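# Flip the upright steel cup mouth-down onto plate

## Task

Take the steel cup that currently stands with its opening upward, invert it, and leave it standing with its opening downward on the bench plate, with the gripper released from it at the end.

## Robot and tools

Robot: two arms, left_arm and right_arm, each ending in a parallel two-finger gripper. The fingers extend along the gripper's own +z axis and close along its own y axis. The reported gripper position is the midpoint between the finger pads, roughly 1 cm short of the fingertips.

World frame (used in every result): origin on the table surface midway between the arms, +z up, +x outward over the table, and left_arm sits toward +y. The names left and right refer to the arms, not to image sides. Printed hand positions may be slightly wrong, more so when an arm is stretched far.

The shared 14-number row. Every motion command uses rows of 14 numbers, each between -1 and 1, always giving both arms even if one is idle: left_arm dx, dy, dz, rx, ry, rz, opening, then right_arm dx, dy, dz, rx, ry, rz, opening. dx, dy, dz, rx, ry, rz are an offset, not a pose: a displacement expressed in that gripper's own axes, counted from the gripper's measured pose at the start of the command. A value of 1.0 equals 0.6 m of translation or 180 degrees of rotation; rx, ry, rz form a single rotation vector. Opening is absolute, not an offset: +1 is fully open (0.094 m), -1 fully closed. Zeros in the first six slots mean hold the current measured pose.

execute_actions(actions): a list of up to 15 actions; each action is a table of up to 15 rows, each row lasting one 1/30 s control step. If fewer than 15 rows are given, the final row is repeated to fill 15 steps. Every row in an action is measured from the pose at the start of that action, not from the preceding row; for the first action in a call, that start is the pose last shown in a result. An empty list just returns the current state and images. Per step, the commanded pose is clipped to at most 70 mm and 16 degrees away from the measured pose, so long offsets need several actions; after an action the arm only continues to its last clipped pose. When position and orientation conflict, position wins.

move(target, speed, blocking): target is one 14-number row as above, offsets counted from the pose in the most recent result showing one. Each gripper travels a straight line toward its target; both arms finish together, in 0.5 to 10 s (cut off at 10 s). speed is metres per second, 0.002 to 0.5, default 0.25; rotation rate is capped at twice that in rad/s. Openings are applied at the start. Paths do not avoid obstacles or the other arm, grippers lag and may overshoot speed near full extension. Faster motion and targets set deeper past a contact mean harder impacts and pressing. The result adds a move: line with the ending (done, off_target, moving, held, fault) and any limits (paced: the sent pose was clipped; held: a safety check blocked some steps, after which the arm may surge fast), plus each gripper's remaining distance to target. If only one arm is named, the other finished normally. With blocking=false the call returns after 0.5 s while motion continues; further actions or moves are refused until a result shows the move ended, so call wait or stop first.

wait(seconds): 0 to 10 s, arms keep their last command; returns early if a running move finishes. stop(): brakes the current move; needs stopping distance, more when fast; fingers keep moving.

zoom_image(camera, region): enlarges a part of a camera's latest image; region is [x0, y0, x1, y1] pixels from the top-left, at most 504 by 504. Cameras: cam_head_left, cam_head_right, cam_high, cam_low (504x504), cam_left_wrist, cam_right_wrist (616x616, fisheye). Calibration gives K and T_world_to_cam per camera, with small per-scene errors.

finished_scene(scene): ends the current scene (give its number) permanently and reports success; the cup must already be mouth-down on the plate, released, and stable.

Result lines: the state line gives each gripper's end_effector_position (m) and end_effector_quat_wxyz in the world frame. Hand target lines show where the controller is currently driving each gripper. grip_measured is finger opening on the command scale; the final Joint positions number is the opening in metres (each gripper may read up to about 1 mm off). A pose unreachable line means the clearance check altered or blocked that arm's command. FAULT lines mean an arm stopped; MOTOR HOT warns from 85 C, and at 100 C an OVER-TEMPERATURE FAULT drops that arm. Joint torques are raw drive outputs with offsets and noise, not pure load.

Practical notes: arms tend to end a centimetre or more low, and repeated zero offsets can let them sag; to hold a spot, send the correcting offset in the first call of a reply, zeros afterward, and aim higher if still low. To grip, command an opening below grip_measured, about 0.03 below for a firm hold. Pads push roughly 50 to 62 N max, briefly more on contact. The robot keeps running while you think, holding the last command. Objects may be tugged or nudged unexpectedly. Avoid knocking anything off the table, dropping or slamming the cup, hard pushes, and any collision or pressing between the two arms.

Each tool is called after "Emit:" as a command line: name --argument value for each argument, lists and objects as JSON in quotes; but a table of rows of numbers goes row by row, as --pt "numbers of a row", without its own name.

## Session

Emit:
execute_actions --actions '[]'

Scene clock: 0.00 s.
left_arm: end_effector_position=(+0.1491, +0.0284, +0.1406) grip_measured=+1.000 end_effector_quat_wxyz=(+0.472, +0.752, +0.254, -0.384) | right_arm: end_effector_position=(+0.3903, -0.3330, +0.3849) grip_measured=+1.000 end_effector_quat_wxyz=(+0.515, +0.575, +0.483, +0.414)
Joint positions: left_arm=[-0.591  0.979  0.257  0.074  1.125  1.162  0.094] | right_arm=[-0.066  0.657  0.66  -0.136  0.305  1.59   0.094]
Joint velocities: left_arm=[-0.005 -0.015  0.017 -0.022 -0.051 -0.037  0.   ] | right_arm=[ 0.015 -0.005  0.002 -0.027 -0.095 -0.037  0.   ]
Joint torques (N m, as the arm reports them, + toward a larger angle): no reading
Motor temperatures (°C, as the motors report them): left_arm=[25 26 23 25 24 26] | right_arm=[25 24 23 22 23 24]
Hand target (left_arm): +0.155, +0.023, +0.150; +0.481, +0.752, +0.246, -0.379
Hand target (right_arm): +0.391, -0.333, +0.402; +0.521, +0.569, +0.474, +0.424

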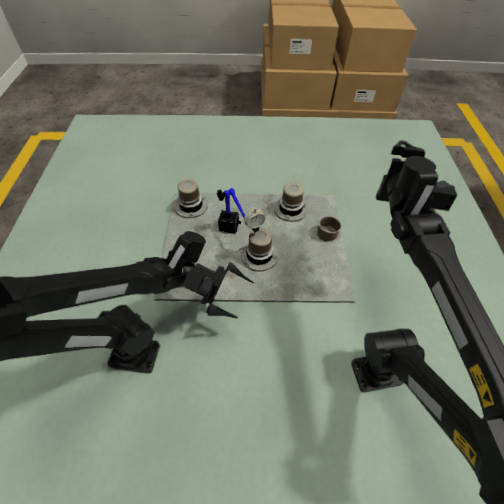

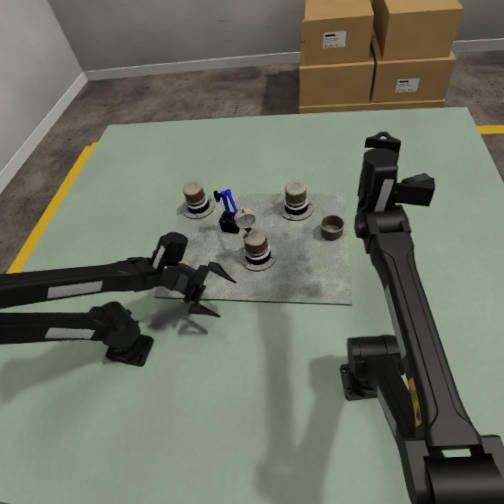

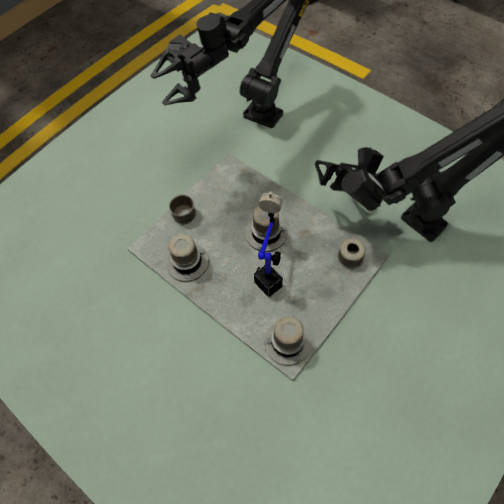

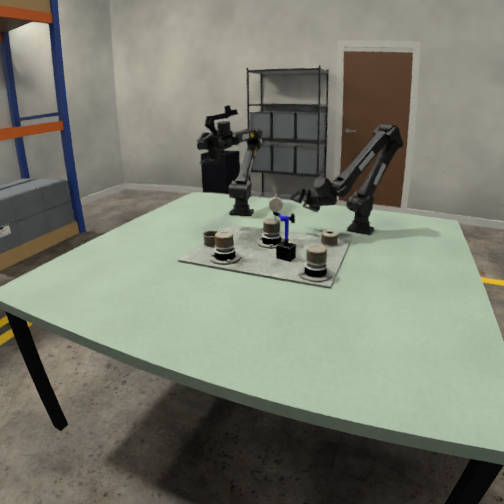

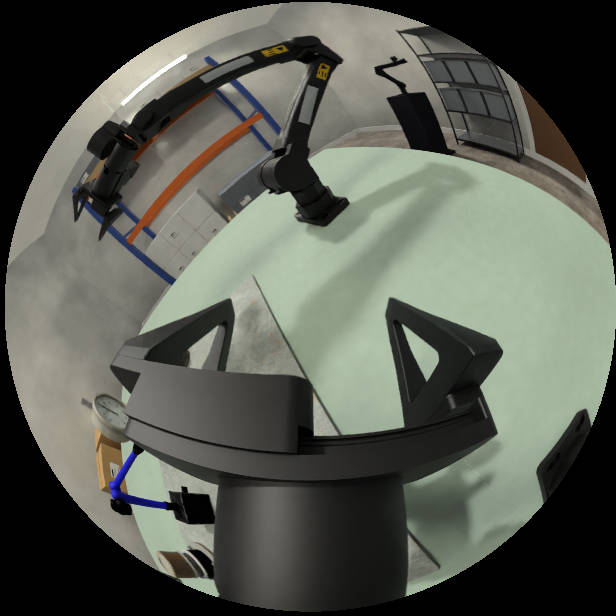

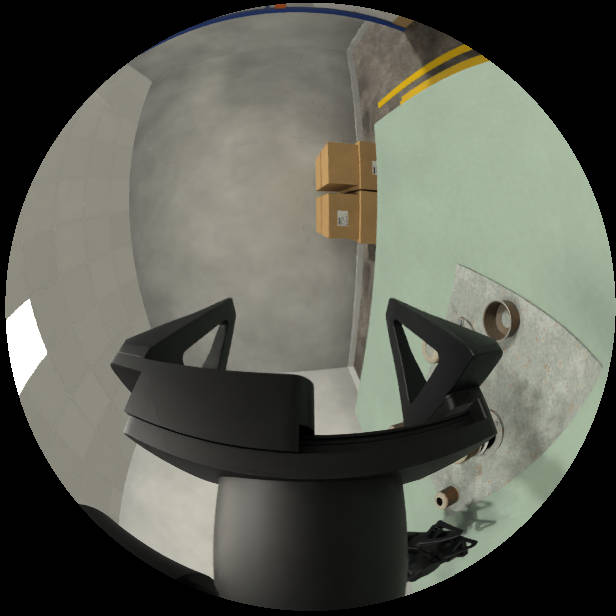

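Emit:
move --target '[0,0,0,0,0,0,1,0.168,-0.369,0.174,0.321,0.399,-0.445,1]'

Scene clock: 18.57 s.
left_arm: end_effector_position=(+0.1491, +0.0284, +0.1406) grip_measured=+1.000 end_effector_quat_wxyz=(+0.472, +0.752, +0.254, -0.384) | right_arm: end_effector_position=(+0.4669, -0.2551, +0.1479) grip_measured=+1.000 end_effector_quat_wxyz=(-0.007, +0.008, +1.000, +0.005)
Joint positions: left_arm=[-0.591  0.979  0.257  0.074  1.125  1.162  0.094] | right_arm=[-0.033  1.61   1.311 -1.285 -0.011  0.162  0.094]
Joint velocities: left_arm=[ 0.005  0.005 -0.022  0.012  0.022  0.095  0.   ] | right_arm=[-0.005 -0.005  0.007  0.007  0.007 -0.066  0.   ]
Joint torques (N m, as the arm reports them, + toward a larger angle): left_arm=[ 2.32 -3.98  7.52  1.33  0.57 -0.04] | right_arm=[ -0.55 -13.76  12.18  -0.28   0.1   -0.14]
Motor temperatures (°C, as the motors report them): left_arm=[25 26 25 25 25 26] | right_arm=[25 24 28 22 23 24]
Hand target (left_arm): +0.149, +0.028, +0.141; +0.472, +0.752, +0.254, -0.384
Hand target (right_arm): +0.482, -0.252, +0.156; +0.002, -0.003, +1.000, +0.005
Off the commanded pose (left_arm): 0.000 m, 0 deg.
Off the commanded pose (right_arm): 0.016 m, 1 deg.
move: off_target (right_arm)
camera_calibration (this result's frames):
cam_right_wrist: T_world_to_cam=[[-0.00581509, -0.999913, -0.0118401, -0.250729], [-0.796039, -0.00253727, 0.60524, 0.285995], [-0.605218, 0.0129447, -0.795955, 0.530677], [0, 0, 0, 1]] pos_world=[0.54738, -0.256851, 0.24633]

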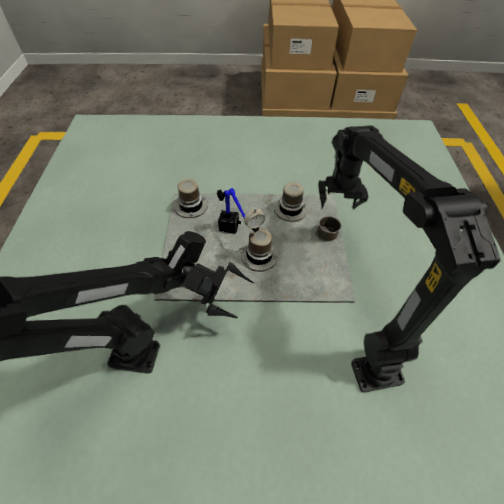

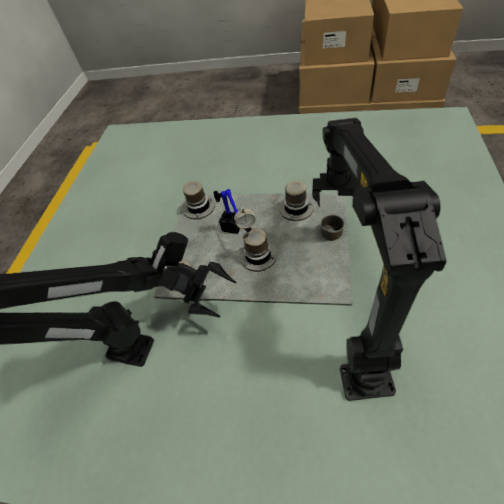

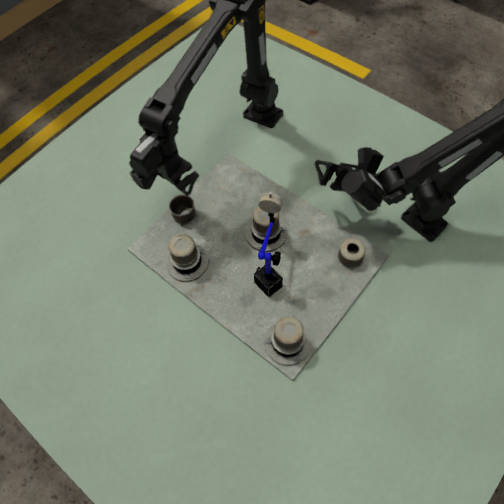

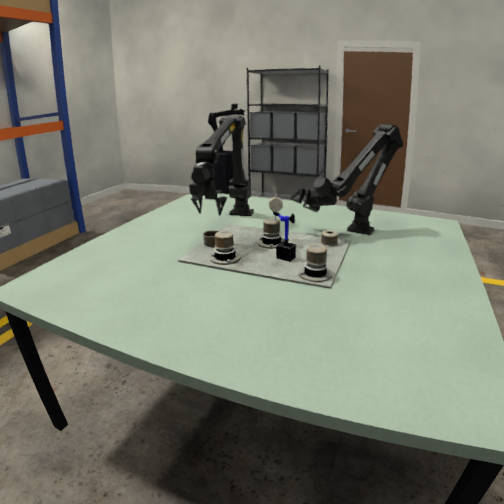

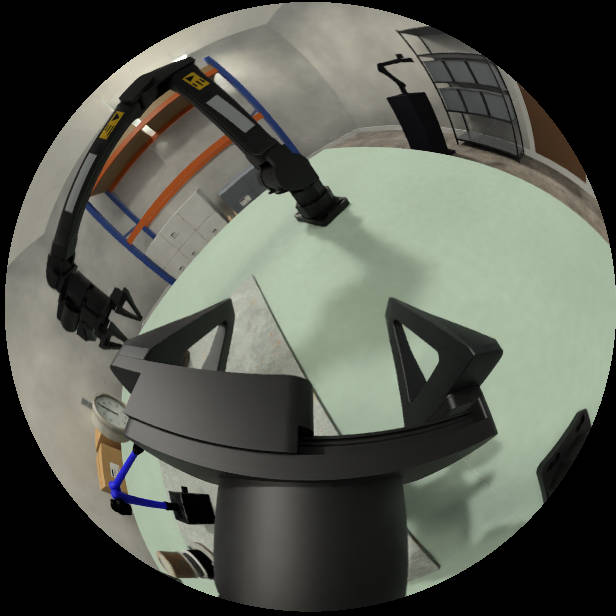

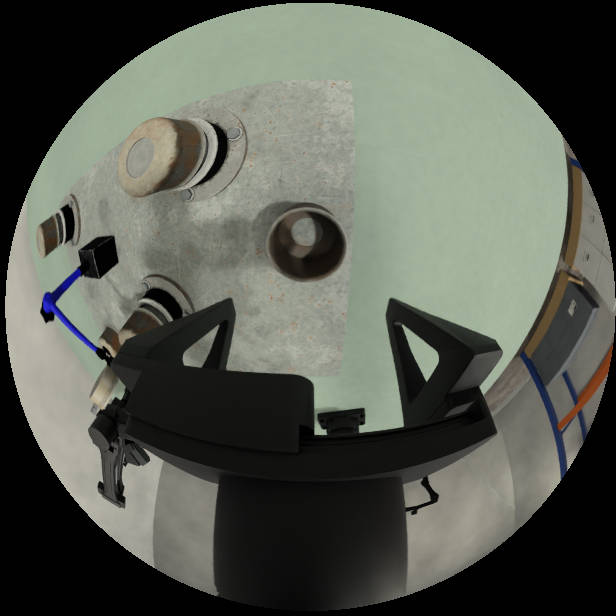

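Emit:
move --target '[0,0,0,0,0,0,1,-0.015,0.004,0.13,0,0,0,1]' --speed 0.1

Scene clock: 22.60 s.
left_arm: end_effector_position=(+0.1491, +0.0284, +0.1406) grip_measured=+1.000 end_effector_quat_wxyz=(+0.472, +0.752, +0.254, -0.384) | right_arm: end_effector_position=(+0.4730, -0.2542, +0.0793) grip_measured=+1.000 end_effector_quat_wxyz=(-0.002, +0.007, +1.000, +0.005)
Joint positions: left_arm=[-0.591  0.979  0.257  0.074  1.125  1.162  0.094] | right_arm=[-0.033  1.687  1.215 -1.102 -0.011  0.159  0.094]
Joint velocities: left_arm=[-0.005  0.005 -0.022 -0.002 -0.007 -0.007  0.   ] | right_arm=[-0.015 -0.005 -0.002  0.012 -0.007 -0.081  0.   ]
Joint torques (N m, as the arm reports them, + toward a larger angle): left_arm=[ 2.33 -3.97  7.51  1.33  0.57 -0.04] | right_arm=[ -0.61 -14.33   8.29   0.49   0.     0.04]
Motor temperatures (°C, as the motors report them): left_arm=[25 26 25 25 25 26] | right_arm=[25 24 28 22 23 24]
Hand target (left_arm): +0.149, +0.028, +0.141; +0.472, +0.752, +0.254, -0.384
Hand target (right_arm): +0.475, -0.252, +0.070; -0.007, +0.008, +1.000, +0.005
Off the commanded pose (left_arm): 0.000 m, 0 deg.
Off the commanded pose (right_arm): 0.010 m, 1 deg.
move: done
camera_calibration (this result's frames):
cam_right_wrist: T_world_to_cam=[[-0.00263982, -0.999907, -0.0133498, -0.251988], [-0.801945, -0.00585832, 0.597369, 0.334944], [-0.597392, 0.0122828, -0.801855, 0.476393], [0, 0, 0, 1]] pos_world=[0.552534, -0.255854, 0.178549]

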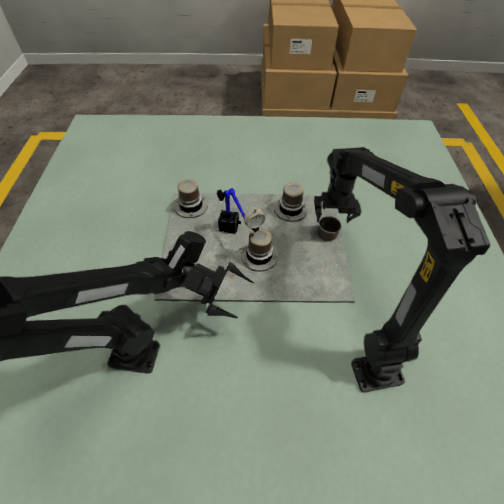

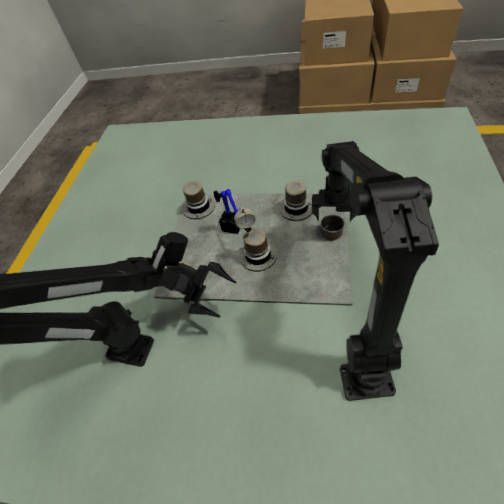

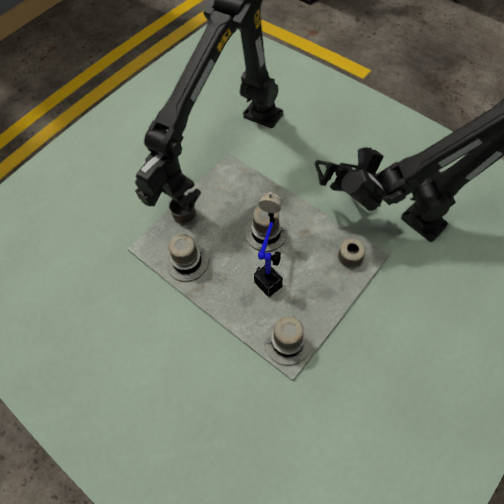

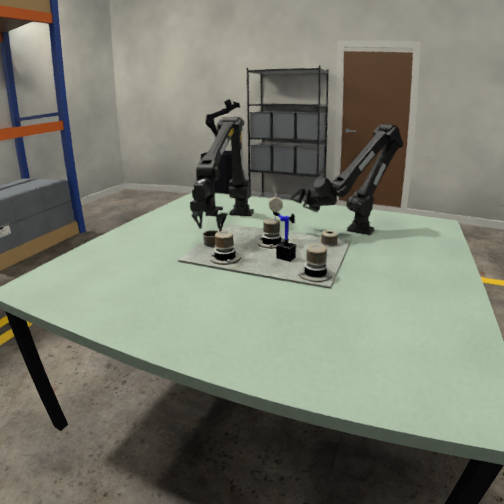

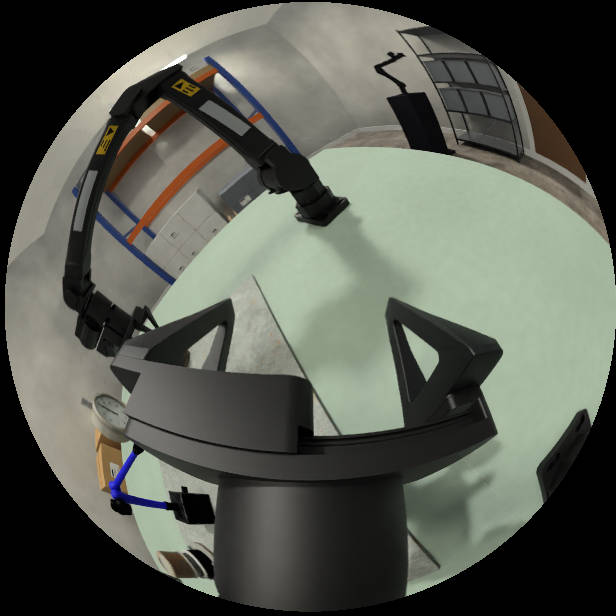

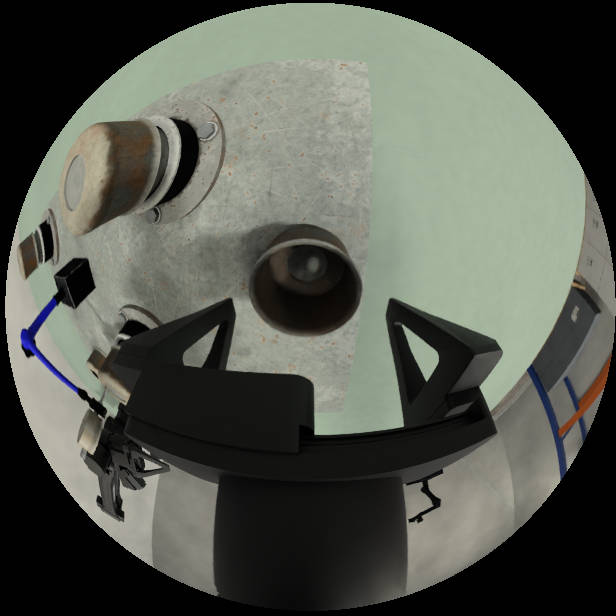

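Emit:
move --target '[0,0,0,0,0,0,1,0.006,0.004,0.085,0,0,0,1]' --speed 0.05

Emit:
move --target '[0,0,0,0,0,0,1,0,0,0,0,0,0,0.2]'

Scene clock: 27.20 s.
left_arm: end_effector_position=(+0.1491, +0.0284, +0.1406) grip_measured=+1.000 end_effector_quat_wxyz=(+0.472, +0.752, +0.254, -0.384) | right_arm: end_effector_position=(+0.4694, -0.2544, +0.0405) grip_measured=+1.000 end_effector_quat_wxyz=(+0.006, +0.006, +1.000, +0.007)
Joint positions: left_arm=[-0.591  0.979  0.257  0.074  1.125  1.162  0.094] | right_arm=[-0.033  1.721  1.144 -0.98  -0.011  0.159  0.094]
Joint velocities: left_arm=[-0.015  0.005 -0.002 -0.007 -0.037  0.022  0.   ] | right_arm=[ 0.005 -0.015  0.002  0.022  0.081 -0.022  0.   ]
Joint torques (N m, as the arm reports them, + toward a larger angle): left_arm=[ 2.32 -3.96  7.52  1.32  0.57 -0.04] | right_arm=[ -0.29 -14.07   7.59   0.54   0.01   0.05]
Motor temperatures (°C, as the motors report them): left_arm=[25 26 25 25 25 26] | right_arm=[25 24 27 22 23 24]
Hand target (left_arm): +0.149, +0.028, +0.141; +0.472, +0.752, +0.254, -0.384
Hand target (right_arm): +0.469, -0.251, +0.029; -0.002, +0.007, +1.000, +0.005
Off the commanded pose (left_arm): 0.000 m, 0 deg.
Off the commanded pose (right_arm): 0.013 m, 1 deg.
move: off_target (right_arm)
camera_calibration (this result's frames):
cam_right_wrist: T_world_to_cam=[[-0.00164659, -0.999875, -0.0157153, -0.253049], [-0.811308, -0.00785174, 0.584566, 0.359627], [-0.584617, 0.0137125, -0.811194, 0.437842], [0, 0, 0, 1]] pos_world=[0.547321, -0.256198, 0.140972]

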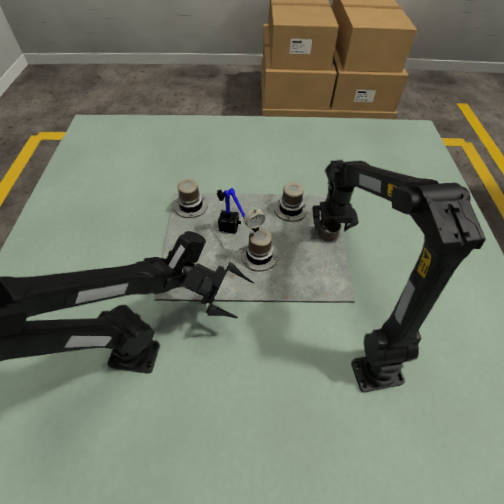

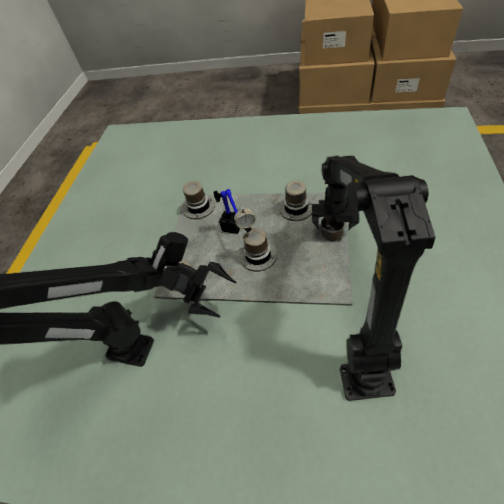

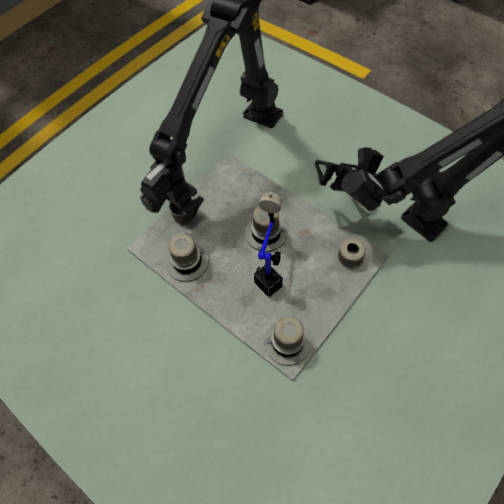

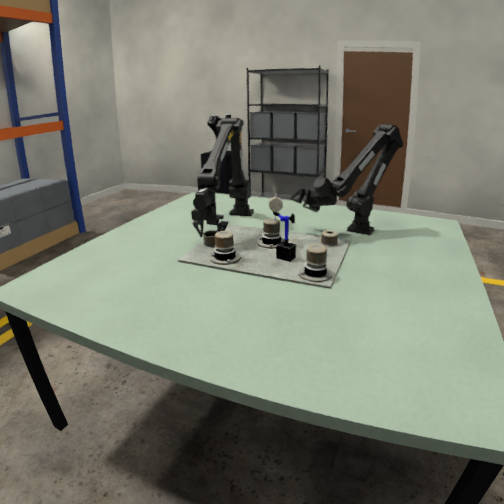

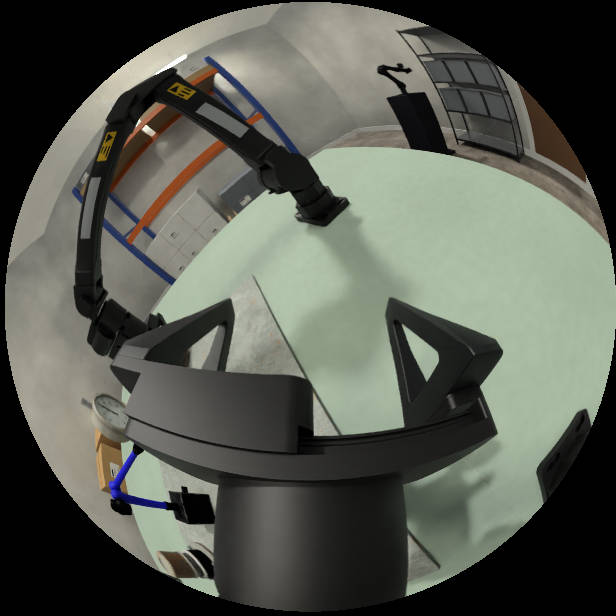

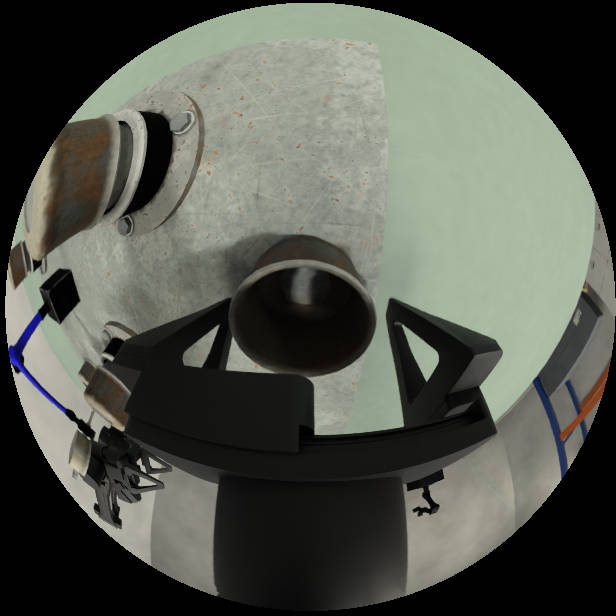

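Scene clock: 27.70 s.
left_arm: end_effector_position=(+0.1491, +0.0284, +0.1406) grip_measured=+1.000 end_effector_quat_wxyz=(+0.472, +0.752, +0.254, -0.384) | right_arm: end_effector_position=(+0.4693, -0.2541, +0.0405) grip_measured=+0.465 end_effector_quat_wxyz=(+0.006, +0.006, +1.000, +0.007)
Joint positions: left_arm=[-0.591  0.979  0.257  0.074  1.125  1.162  0.094] | right_arm=[-0.032  1.721  1.144 -0.98  -0.012  0.16   0.069]
Joint velocities: left_arm=[ 0.005  0.005  0.022  0.002  0.051 -0.022  0.   ] | right_arm=[-0.005 -0.024  0.002  0.002 -0.066  0.007  0.001]
Joint torques (N m, as the arm reports them, + toward a larger angle): left_arm=[ 2.33 -3.95  7.52  1.33  0.57 -0.05] | right_arm=[ -0.84 -16.39   7.7    0.12   0.    -0.01]
Motor temperatures (°C, as the motors report them): left_arm=[25 26 25 25 25 26] | right_arm=[25 24 27 22 23 24]
Hand target (left_arm): +0.149, +0.028, +0.141; +0.472, +0.752, +0.254, -0.384
Hand target (right_arm): +0.469, -0.254, +0.040; +0.006, +0.007, +1.000, +0.007
Off the commanded pose (left_arm): 0.000 m, 0 deg.
Off the commanded pose (right_arm): 0.000 m, 0 deg.
move: done
camera_calibration (this result's frames):
cam_right_wrist: T_world_to_cam=[[-0.00164247, -0.999869, -0.0160968, -0.252792], [-0.811272, -0.00807899, 0.584613, 0.359522], [-0.584666, 0.0140191, -0.811153, 0.437918], [0, 0, 0, 1]] pos_world=[0.547291, -0.255994, 0.140968]

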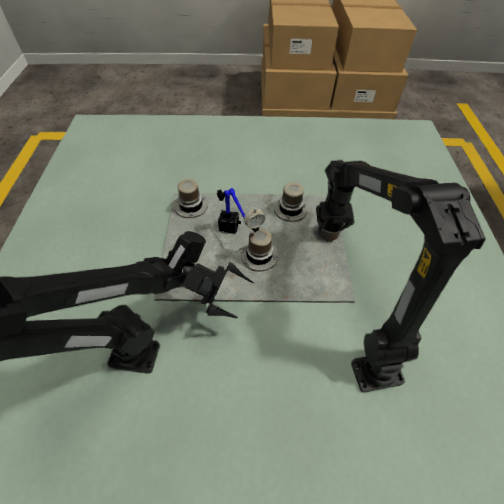

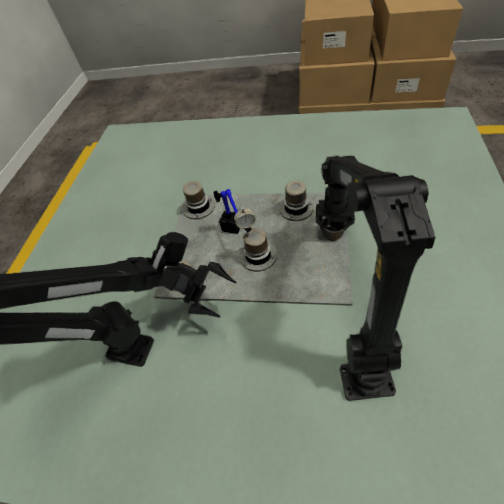

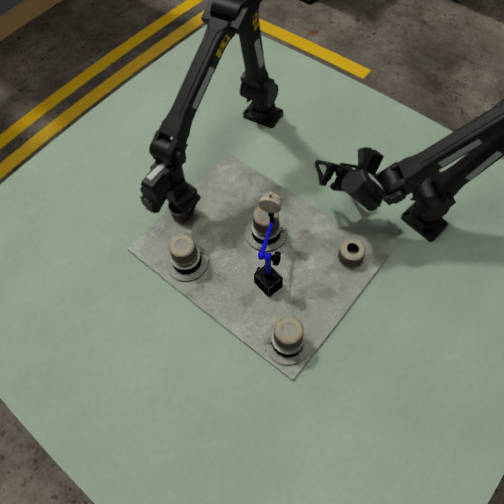

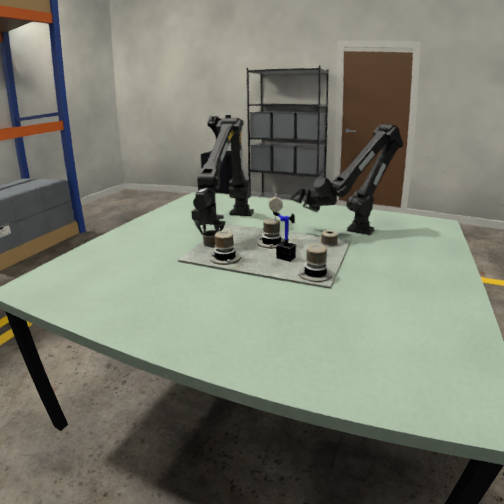

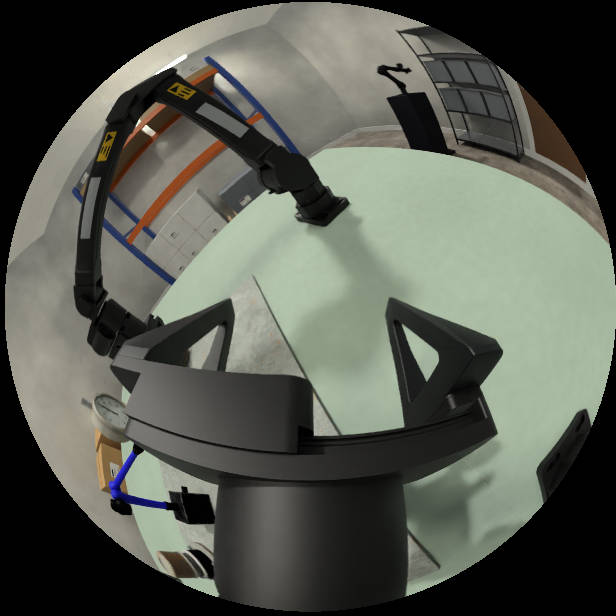

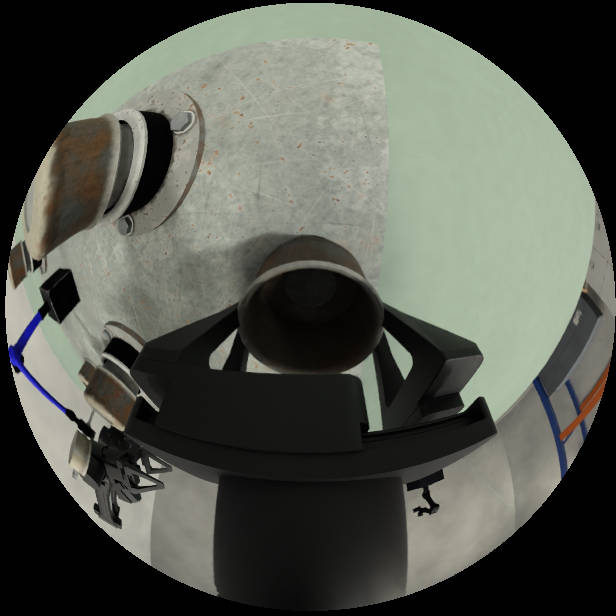

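Emit:
move --target '[-0.118,0.21,-0.234,-0.132,0.061,0.301,1,0,0,-0.25,0,0,0,0.42]' --speed 0.15

Emit:
move --target '[0,0,0,0,0,0,1,0.367,0.317,-0.183,-0.385,-0.385,-0.385,0.42]' --speed 0.2

Scene clock: 38.53 s.
left_arm: end_effector_position=(+0.2399, +0.1026, +0.2757) grip_measured=+1.000 end_effector_quat_wxyz=(+0.702, +0.712, +0.014, -0.019) | right_arm: end_effector_position=(+0.4499, -0.2570, +0.1568) grip_measured=+0.465 end_effector_quat_wxyz=(-0.032, +0.007, +0.999, +0.001)
Joint positions: left_arm=[-0.121  0.679  0.307  0.316  1.326  1.579  0.094] | right_arm=[-0.032  1.592  1.312 -1.353 -0.012  0.16   0.069]
Joint velocities: left_arm=[ 0.005 -0.005 -0.017  0.056  0.007 -0.051  0.   ] | right_arm=[-0.005  0.005  0.002 -0.012 -0.022  0.007  0.001]
Joint torques (N m, as the arm reports them, + toward a larger angle): left_arm=[ 3.11 -0.59 13.01  1.92  0.26 -0.19] | right_arm=[ -1.11 -18.23  12.86  -0.4    0.01  -0.04]
Motor temperatures (°C, as the motors report them): left_arm=[25 26 26 25 25 26] | right_arm=[25 25 27 22 23 24]
Hand target (left_arm): +0.250, +0.102, +0.300; +0.707, +0.707, +0.001, -0.001
Hand target (right_arm): +0.466, -0.256, +0.190; +0.006, +0.006, +1.000, +0.007
Off the commanded pose (left_arm): 0.026 m, 3 deg.
Off the commanded pose (right_arm): 0.038 m, 4 deg.
move: off_target (left_arm, right_arm)
camera_calibration (this result's frames):
cam_left_wrist: T_world_to_cam=[[-0.0458572, 0.0166771, -0.998809, 0.284536], [0.813017, 0.581585, -0.0276165, -0.240087], [0.580431, -0.813315, -0.0402286, 0.0808383], [0, 0, 0, 1]] pos_world=[0.161322, 0.200633, 0.280818]
cam_right_wrist: T_world_to_cam=[[-0.00242509, -0.999985, -0.00494762, -0.255247], [-0.765608, -0.00132619, 0.643306, 0.247741], [-0.643303, 0.00534801, -0.765593, 0.537972], [0, 0, 0, 1]] pos_world=[0.535133, -0.257792, 0.251231]

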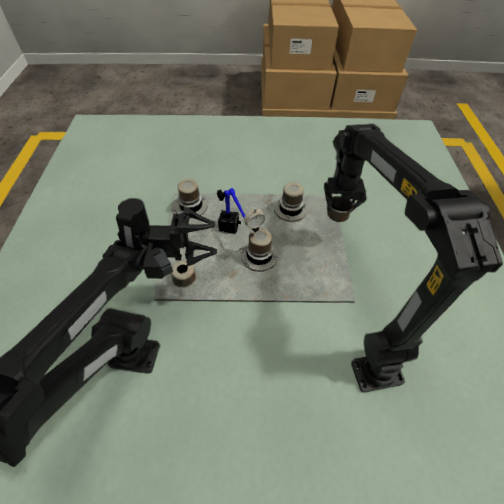

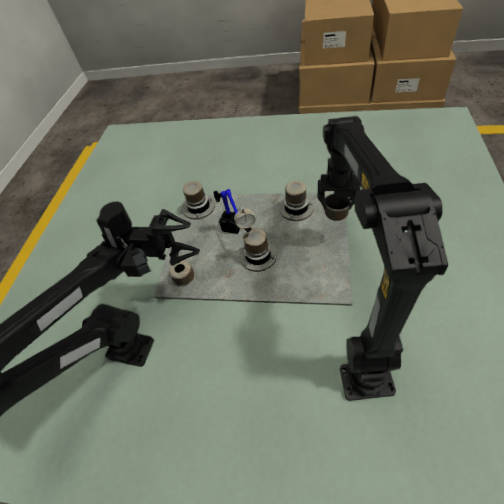

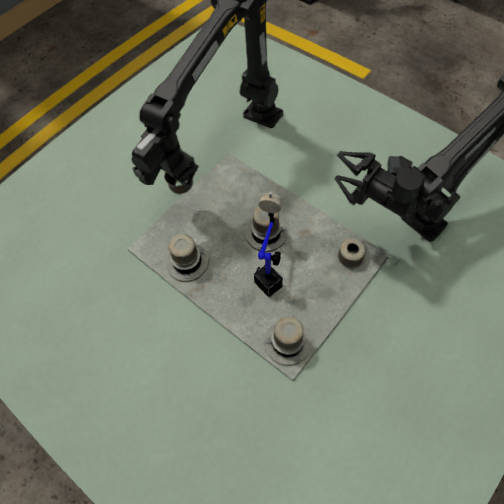

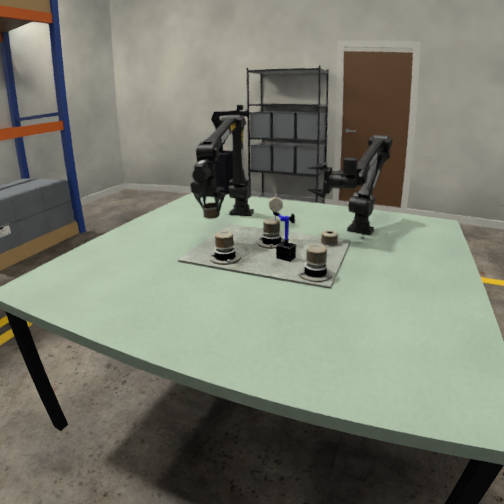

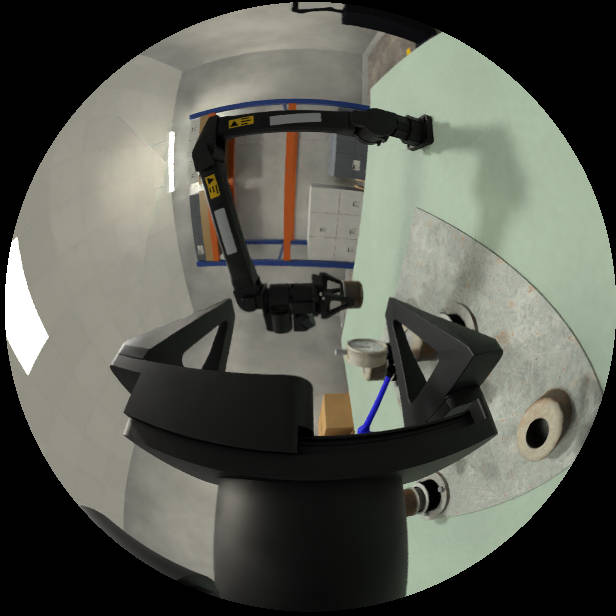

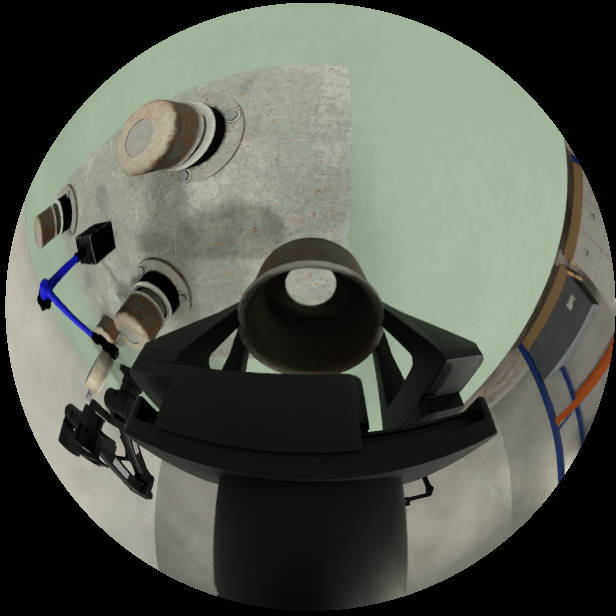

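Scene clock: 44.23 s.
left_arm: end_effector_position=(+0.2399, +0.1026, +0.2757) grip_measured=+1.000 end_effector_quat_wxyz=(+0.702, +0.712, +0.014, -0.019) | right_arm: end_effector_position=(+0.2404, -0.0650, +0.2708) grip_measured=+0.465 end_effector_quat_wxyz=(+0.491, -0.483, +0.523, +0.503)
Joint positions: left_arm=[-0.121  0.679  0.307  0.316  1.326  1.579  0.094] | right_arm=[ 0.186  0.913  0.374  0.505 -1.177  0.021  0.069]
Joint velocities: left_arm=[-0.015  0.005 -0.012  0.017 -0.037 -0.051  0.   ] | right_arm=[-0.015 -0.015 -0.002  0.046  0.066  0.051 -0.002]
Joint torques (N m, as the arm reports them, + toward a larger angle): left_arm=[ 2.31 -1.6   9.11  1.32  0.14 -0.09] | right_arm=[-0.48 -3.    9.69  2.29 -0.1   0.12]
Motor temperatures (°C, as the motors report them): left_arm=[25 26 26 25 25 26] | right_arm=[25 25 27 22 23 24]
Hand target (left_arm): +0.240, +0.103, +0.276; +0.702, +0.712, +0.014, -0.019
Hand target (right_arm): +0.242, -0.063, +0.276; +0.491, -0.482, +0.519, +0.507
Off the commanded pose (left_arm): 0.000 m, 0 deg.
Off the commanded pose (right_arm): 0.010 m, 1 deg.
move: done
camera_calibration (this result's frames):
cam_left_wrist: T_world_to_cam=[[-0.0454882, 0.0165823, -0.998827, 0.284506], [0.813027, 0.581582, -0.0273713, -0.240157], [0.580446, -0.813319, -0.039937, 0.0807546], [0, 0, 0, 1]] pos_world=[0.161322, 0.200633, 0.280824]
cam_right_wrist: T_world_to_cam=[[0.998797, -0.0260237, -0.0415703, -0.23068], [-0.0488499, -0.60323, -0.79607, 0.192556], [-0.00435977, 0.797142, -0.603776, 0.343507], [0, 0, 0, 1]] pos_world=[0.241306, -0.163672, 0.3511]

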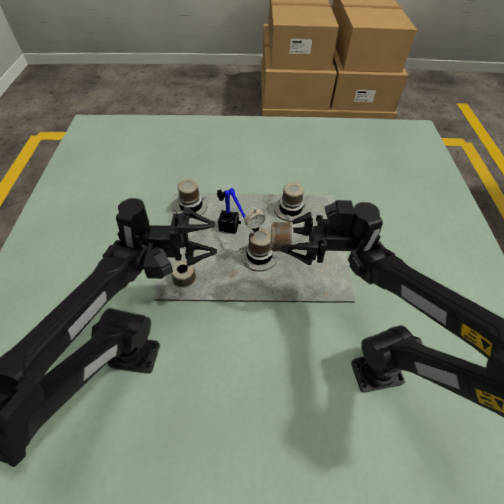

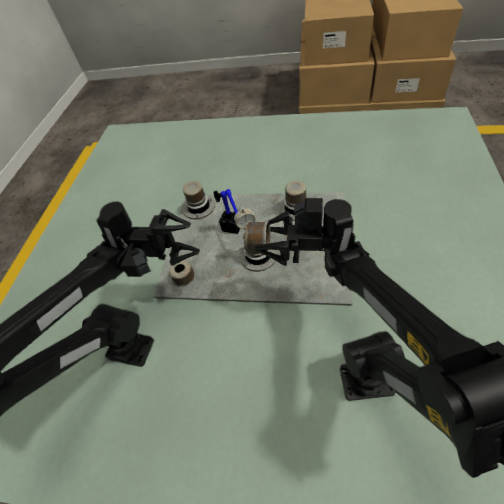

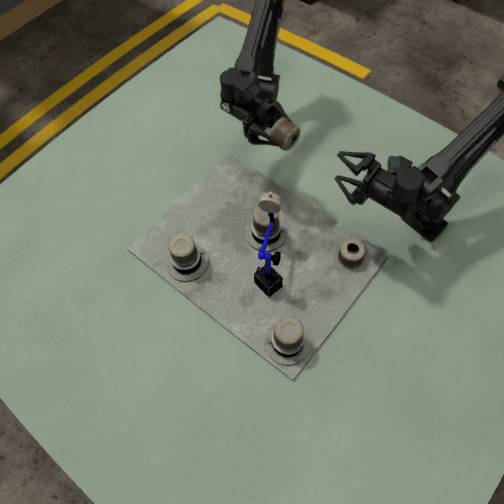

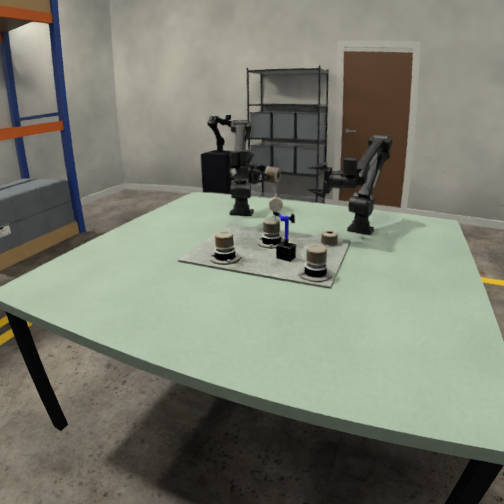

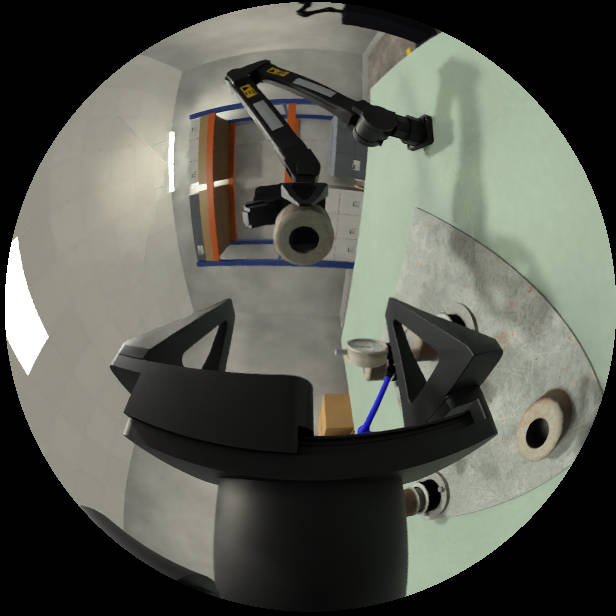

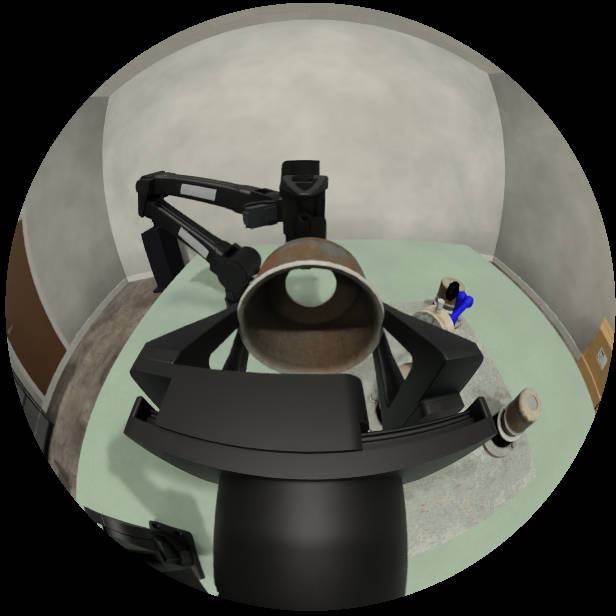

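Emit:
move --target '[0,0.015,0.17,0,0,0,1,0,0,0,0,0,0,0.42]' --speed 0.1

Scene clock: 50.33 s.
left_arm: end_effector_position=(+0.2304, +0.0095, +0.2565) grip_measured=+1.000 end_effector_quat_wxyz=(+0.689, +0.723, +0.030, -0.031) | right_arm: end_effector_position=(+0.2382, -0.0659, +0.2655) grip_measured=+0.465 end_effector_quat_wxyz=(+0.486, -0.479, +0.528, +0.506)
Joint positions: left_arm=[-0.532  0.868  0.339  0.451  0.91   1.545  0.094] | right_arm=[ 0.186  0.913  0.363  0.507 -1.177  0.028  0.069]
Joint velocities: left_arm=[-0.005  0.015 -0.007 -0.017 -0.022  0.007  0.   ] | right_arm=[-0.005  0.024  0.002 -0.002 -0.007 -0.095  0.001]
Joint torques (N m, as the arm reports them, + toward a larger angle): left_arm=[ 1.64 -2.97 12.66  2.29  0.01 -0.18] | right_arm=[-0.81 -3.66  9.76  1.25 -0.04 -0.07]
Motor temperatures (°C, as the motors report them): left_arm=[25 26 26 25 25 26] | right_arm=[25 25 27 22 23 24]
Hand target (left_arm): +0.237, +0.001, +0.283; +0.703, +0.711, +0.014, -0.019
Hand target (right_arm): +0.240, -0.065, +0.271; +0.491, -0.483, +0.523, +0.503
Off the commanded pose (left_arm): 0.030 m, 3 deg.
Off the commanded pose (right_arm): 0.006 m, 1 deg.
move: off_target (left_arm)
camera_calibration (this result's frames):
cam_left_wrist: T_world_to_cam=[[-0.0863231, 0.0507016, -0.994976, 0.274473], [0.808664, 0.586892, -0.0402523, -0.17459], [0.581902, -0.808076, -0.0916629, 0.0226871], [0, 0, 0, 1]] pos_world=[0.151677, 0.106882, 0.268146]
cam_right_wrist: T_world_to_cam=[[0.997994, -0.0262931, -0.0575852, -0.224257], [-0.0617283, -0.605885, -0.793154, 0.189869], [-0.0140355, 0.795118, -0.606292, 0.34385], [0, 0, 0, 1]] pos_world=[0.240354, -0.164259, 0.346155]

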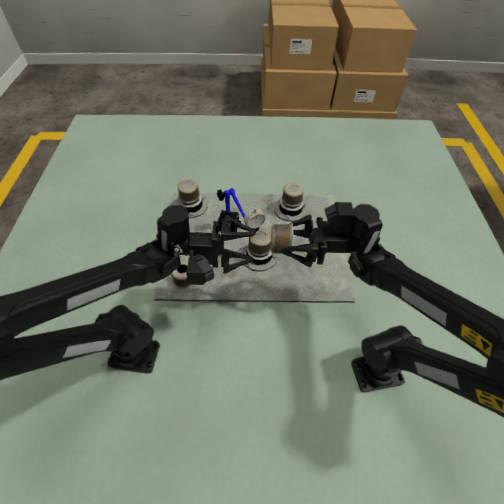

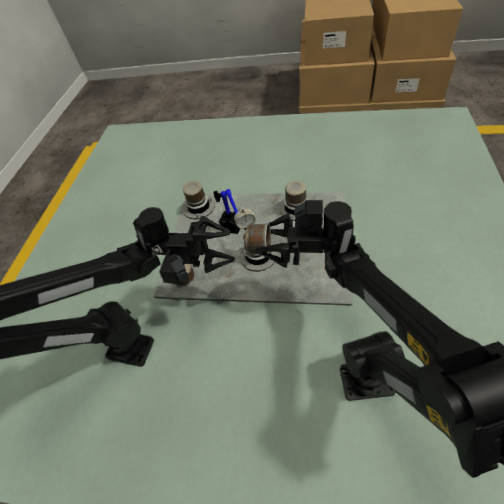

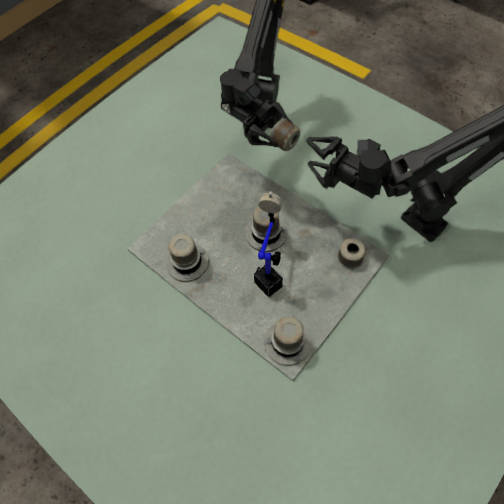

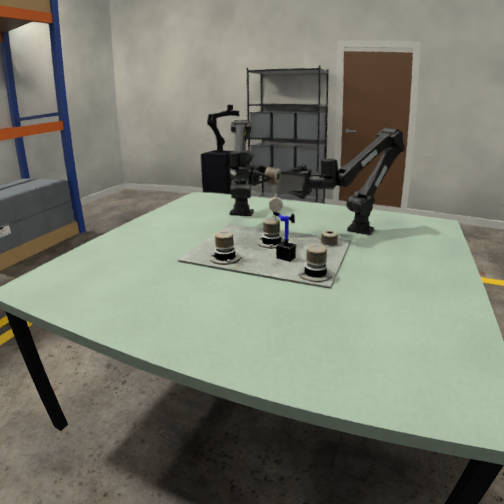

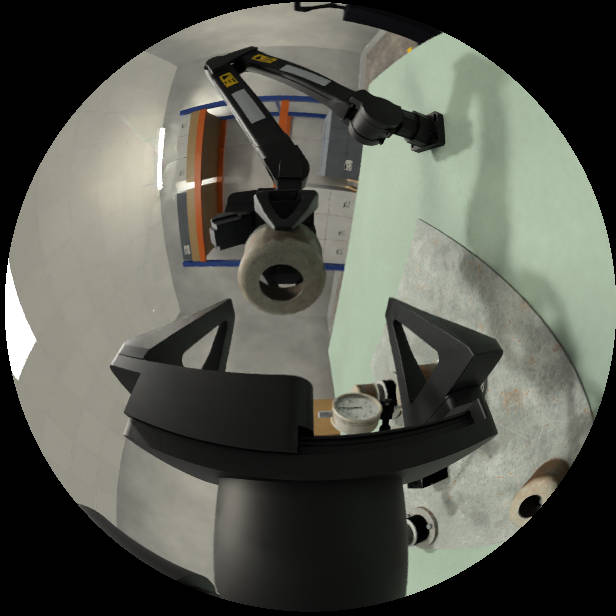

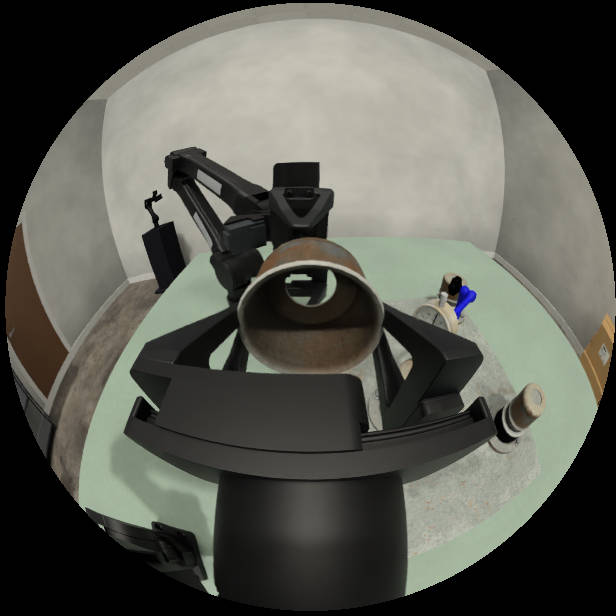

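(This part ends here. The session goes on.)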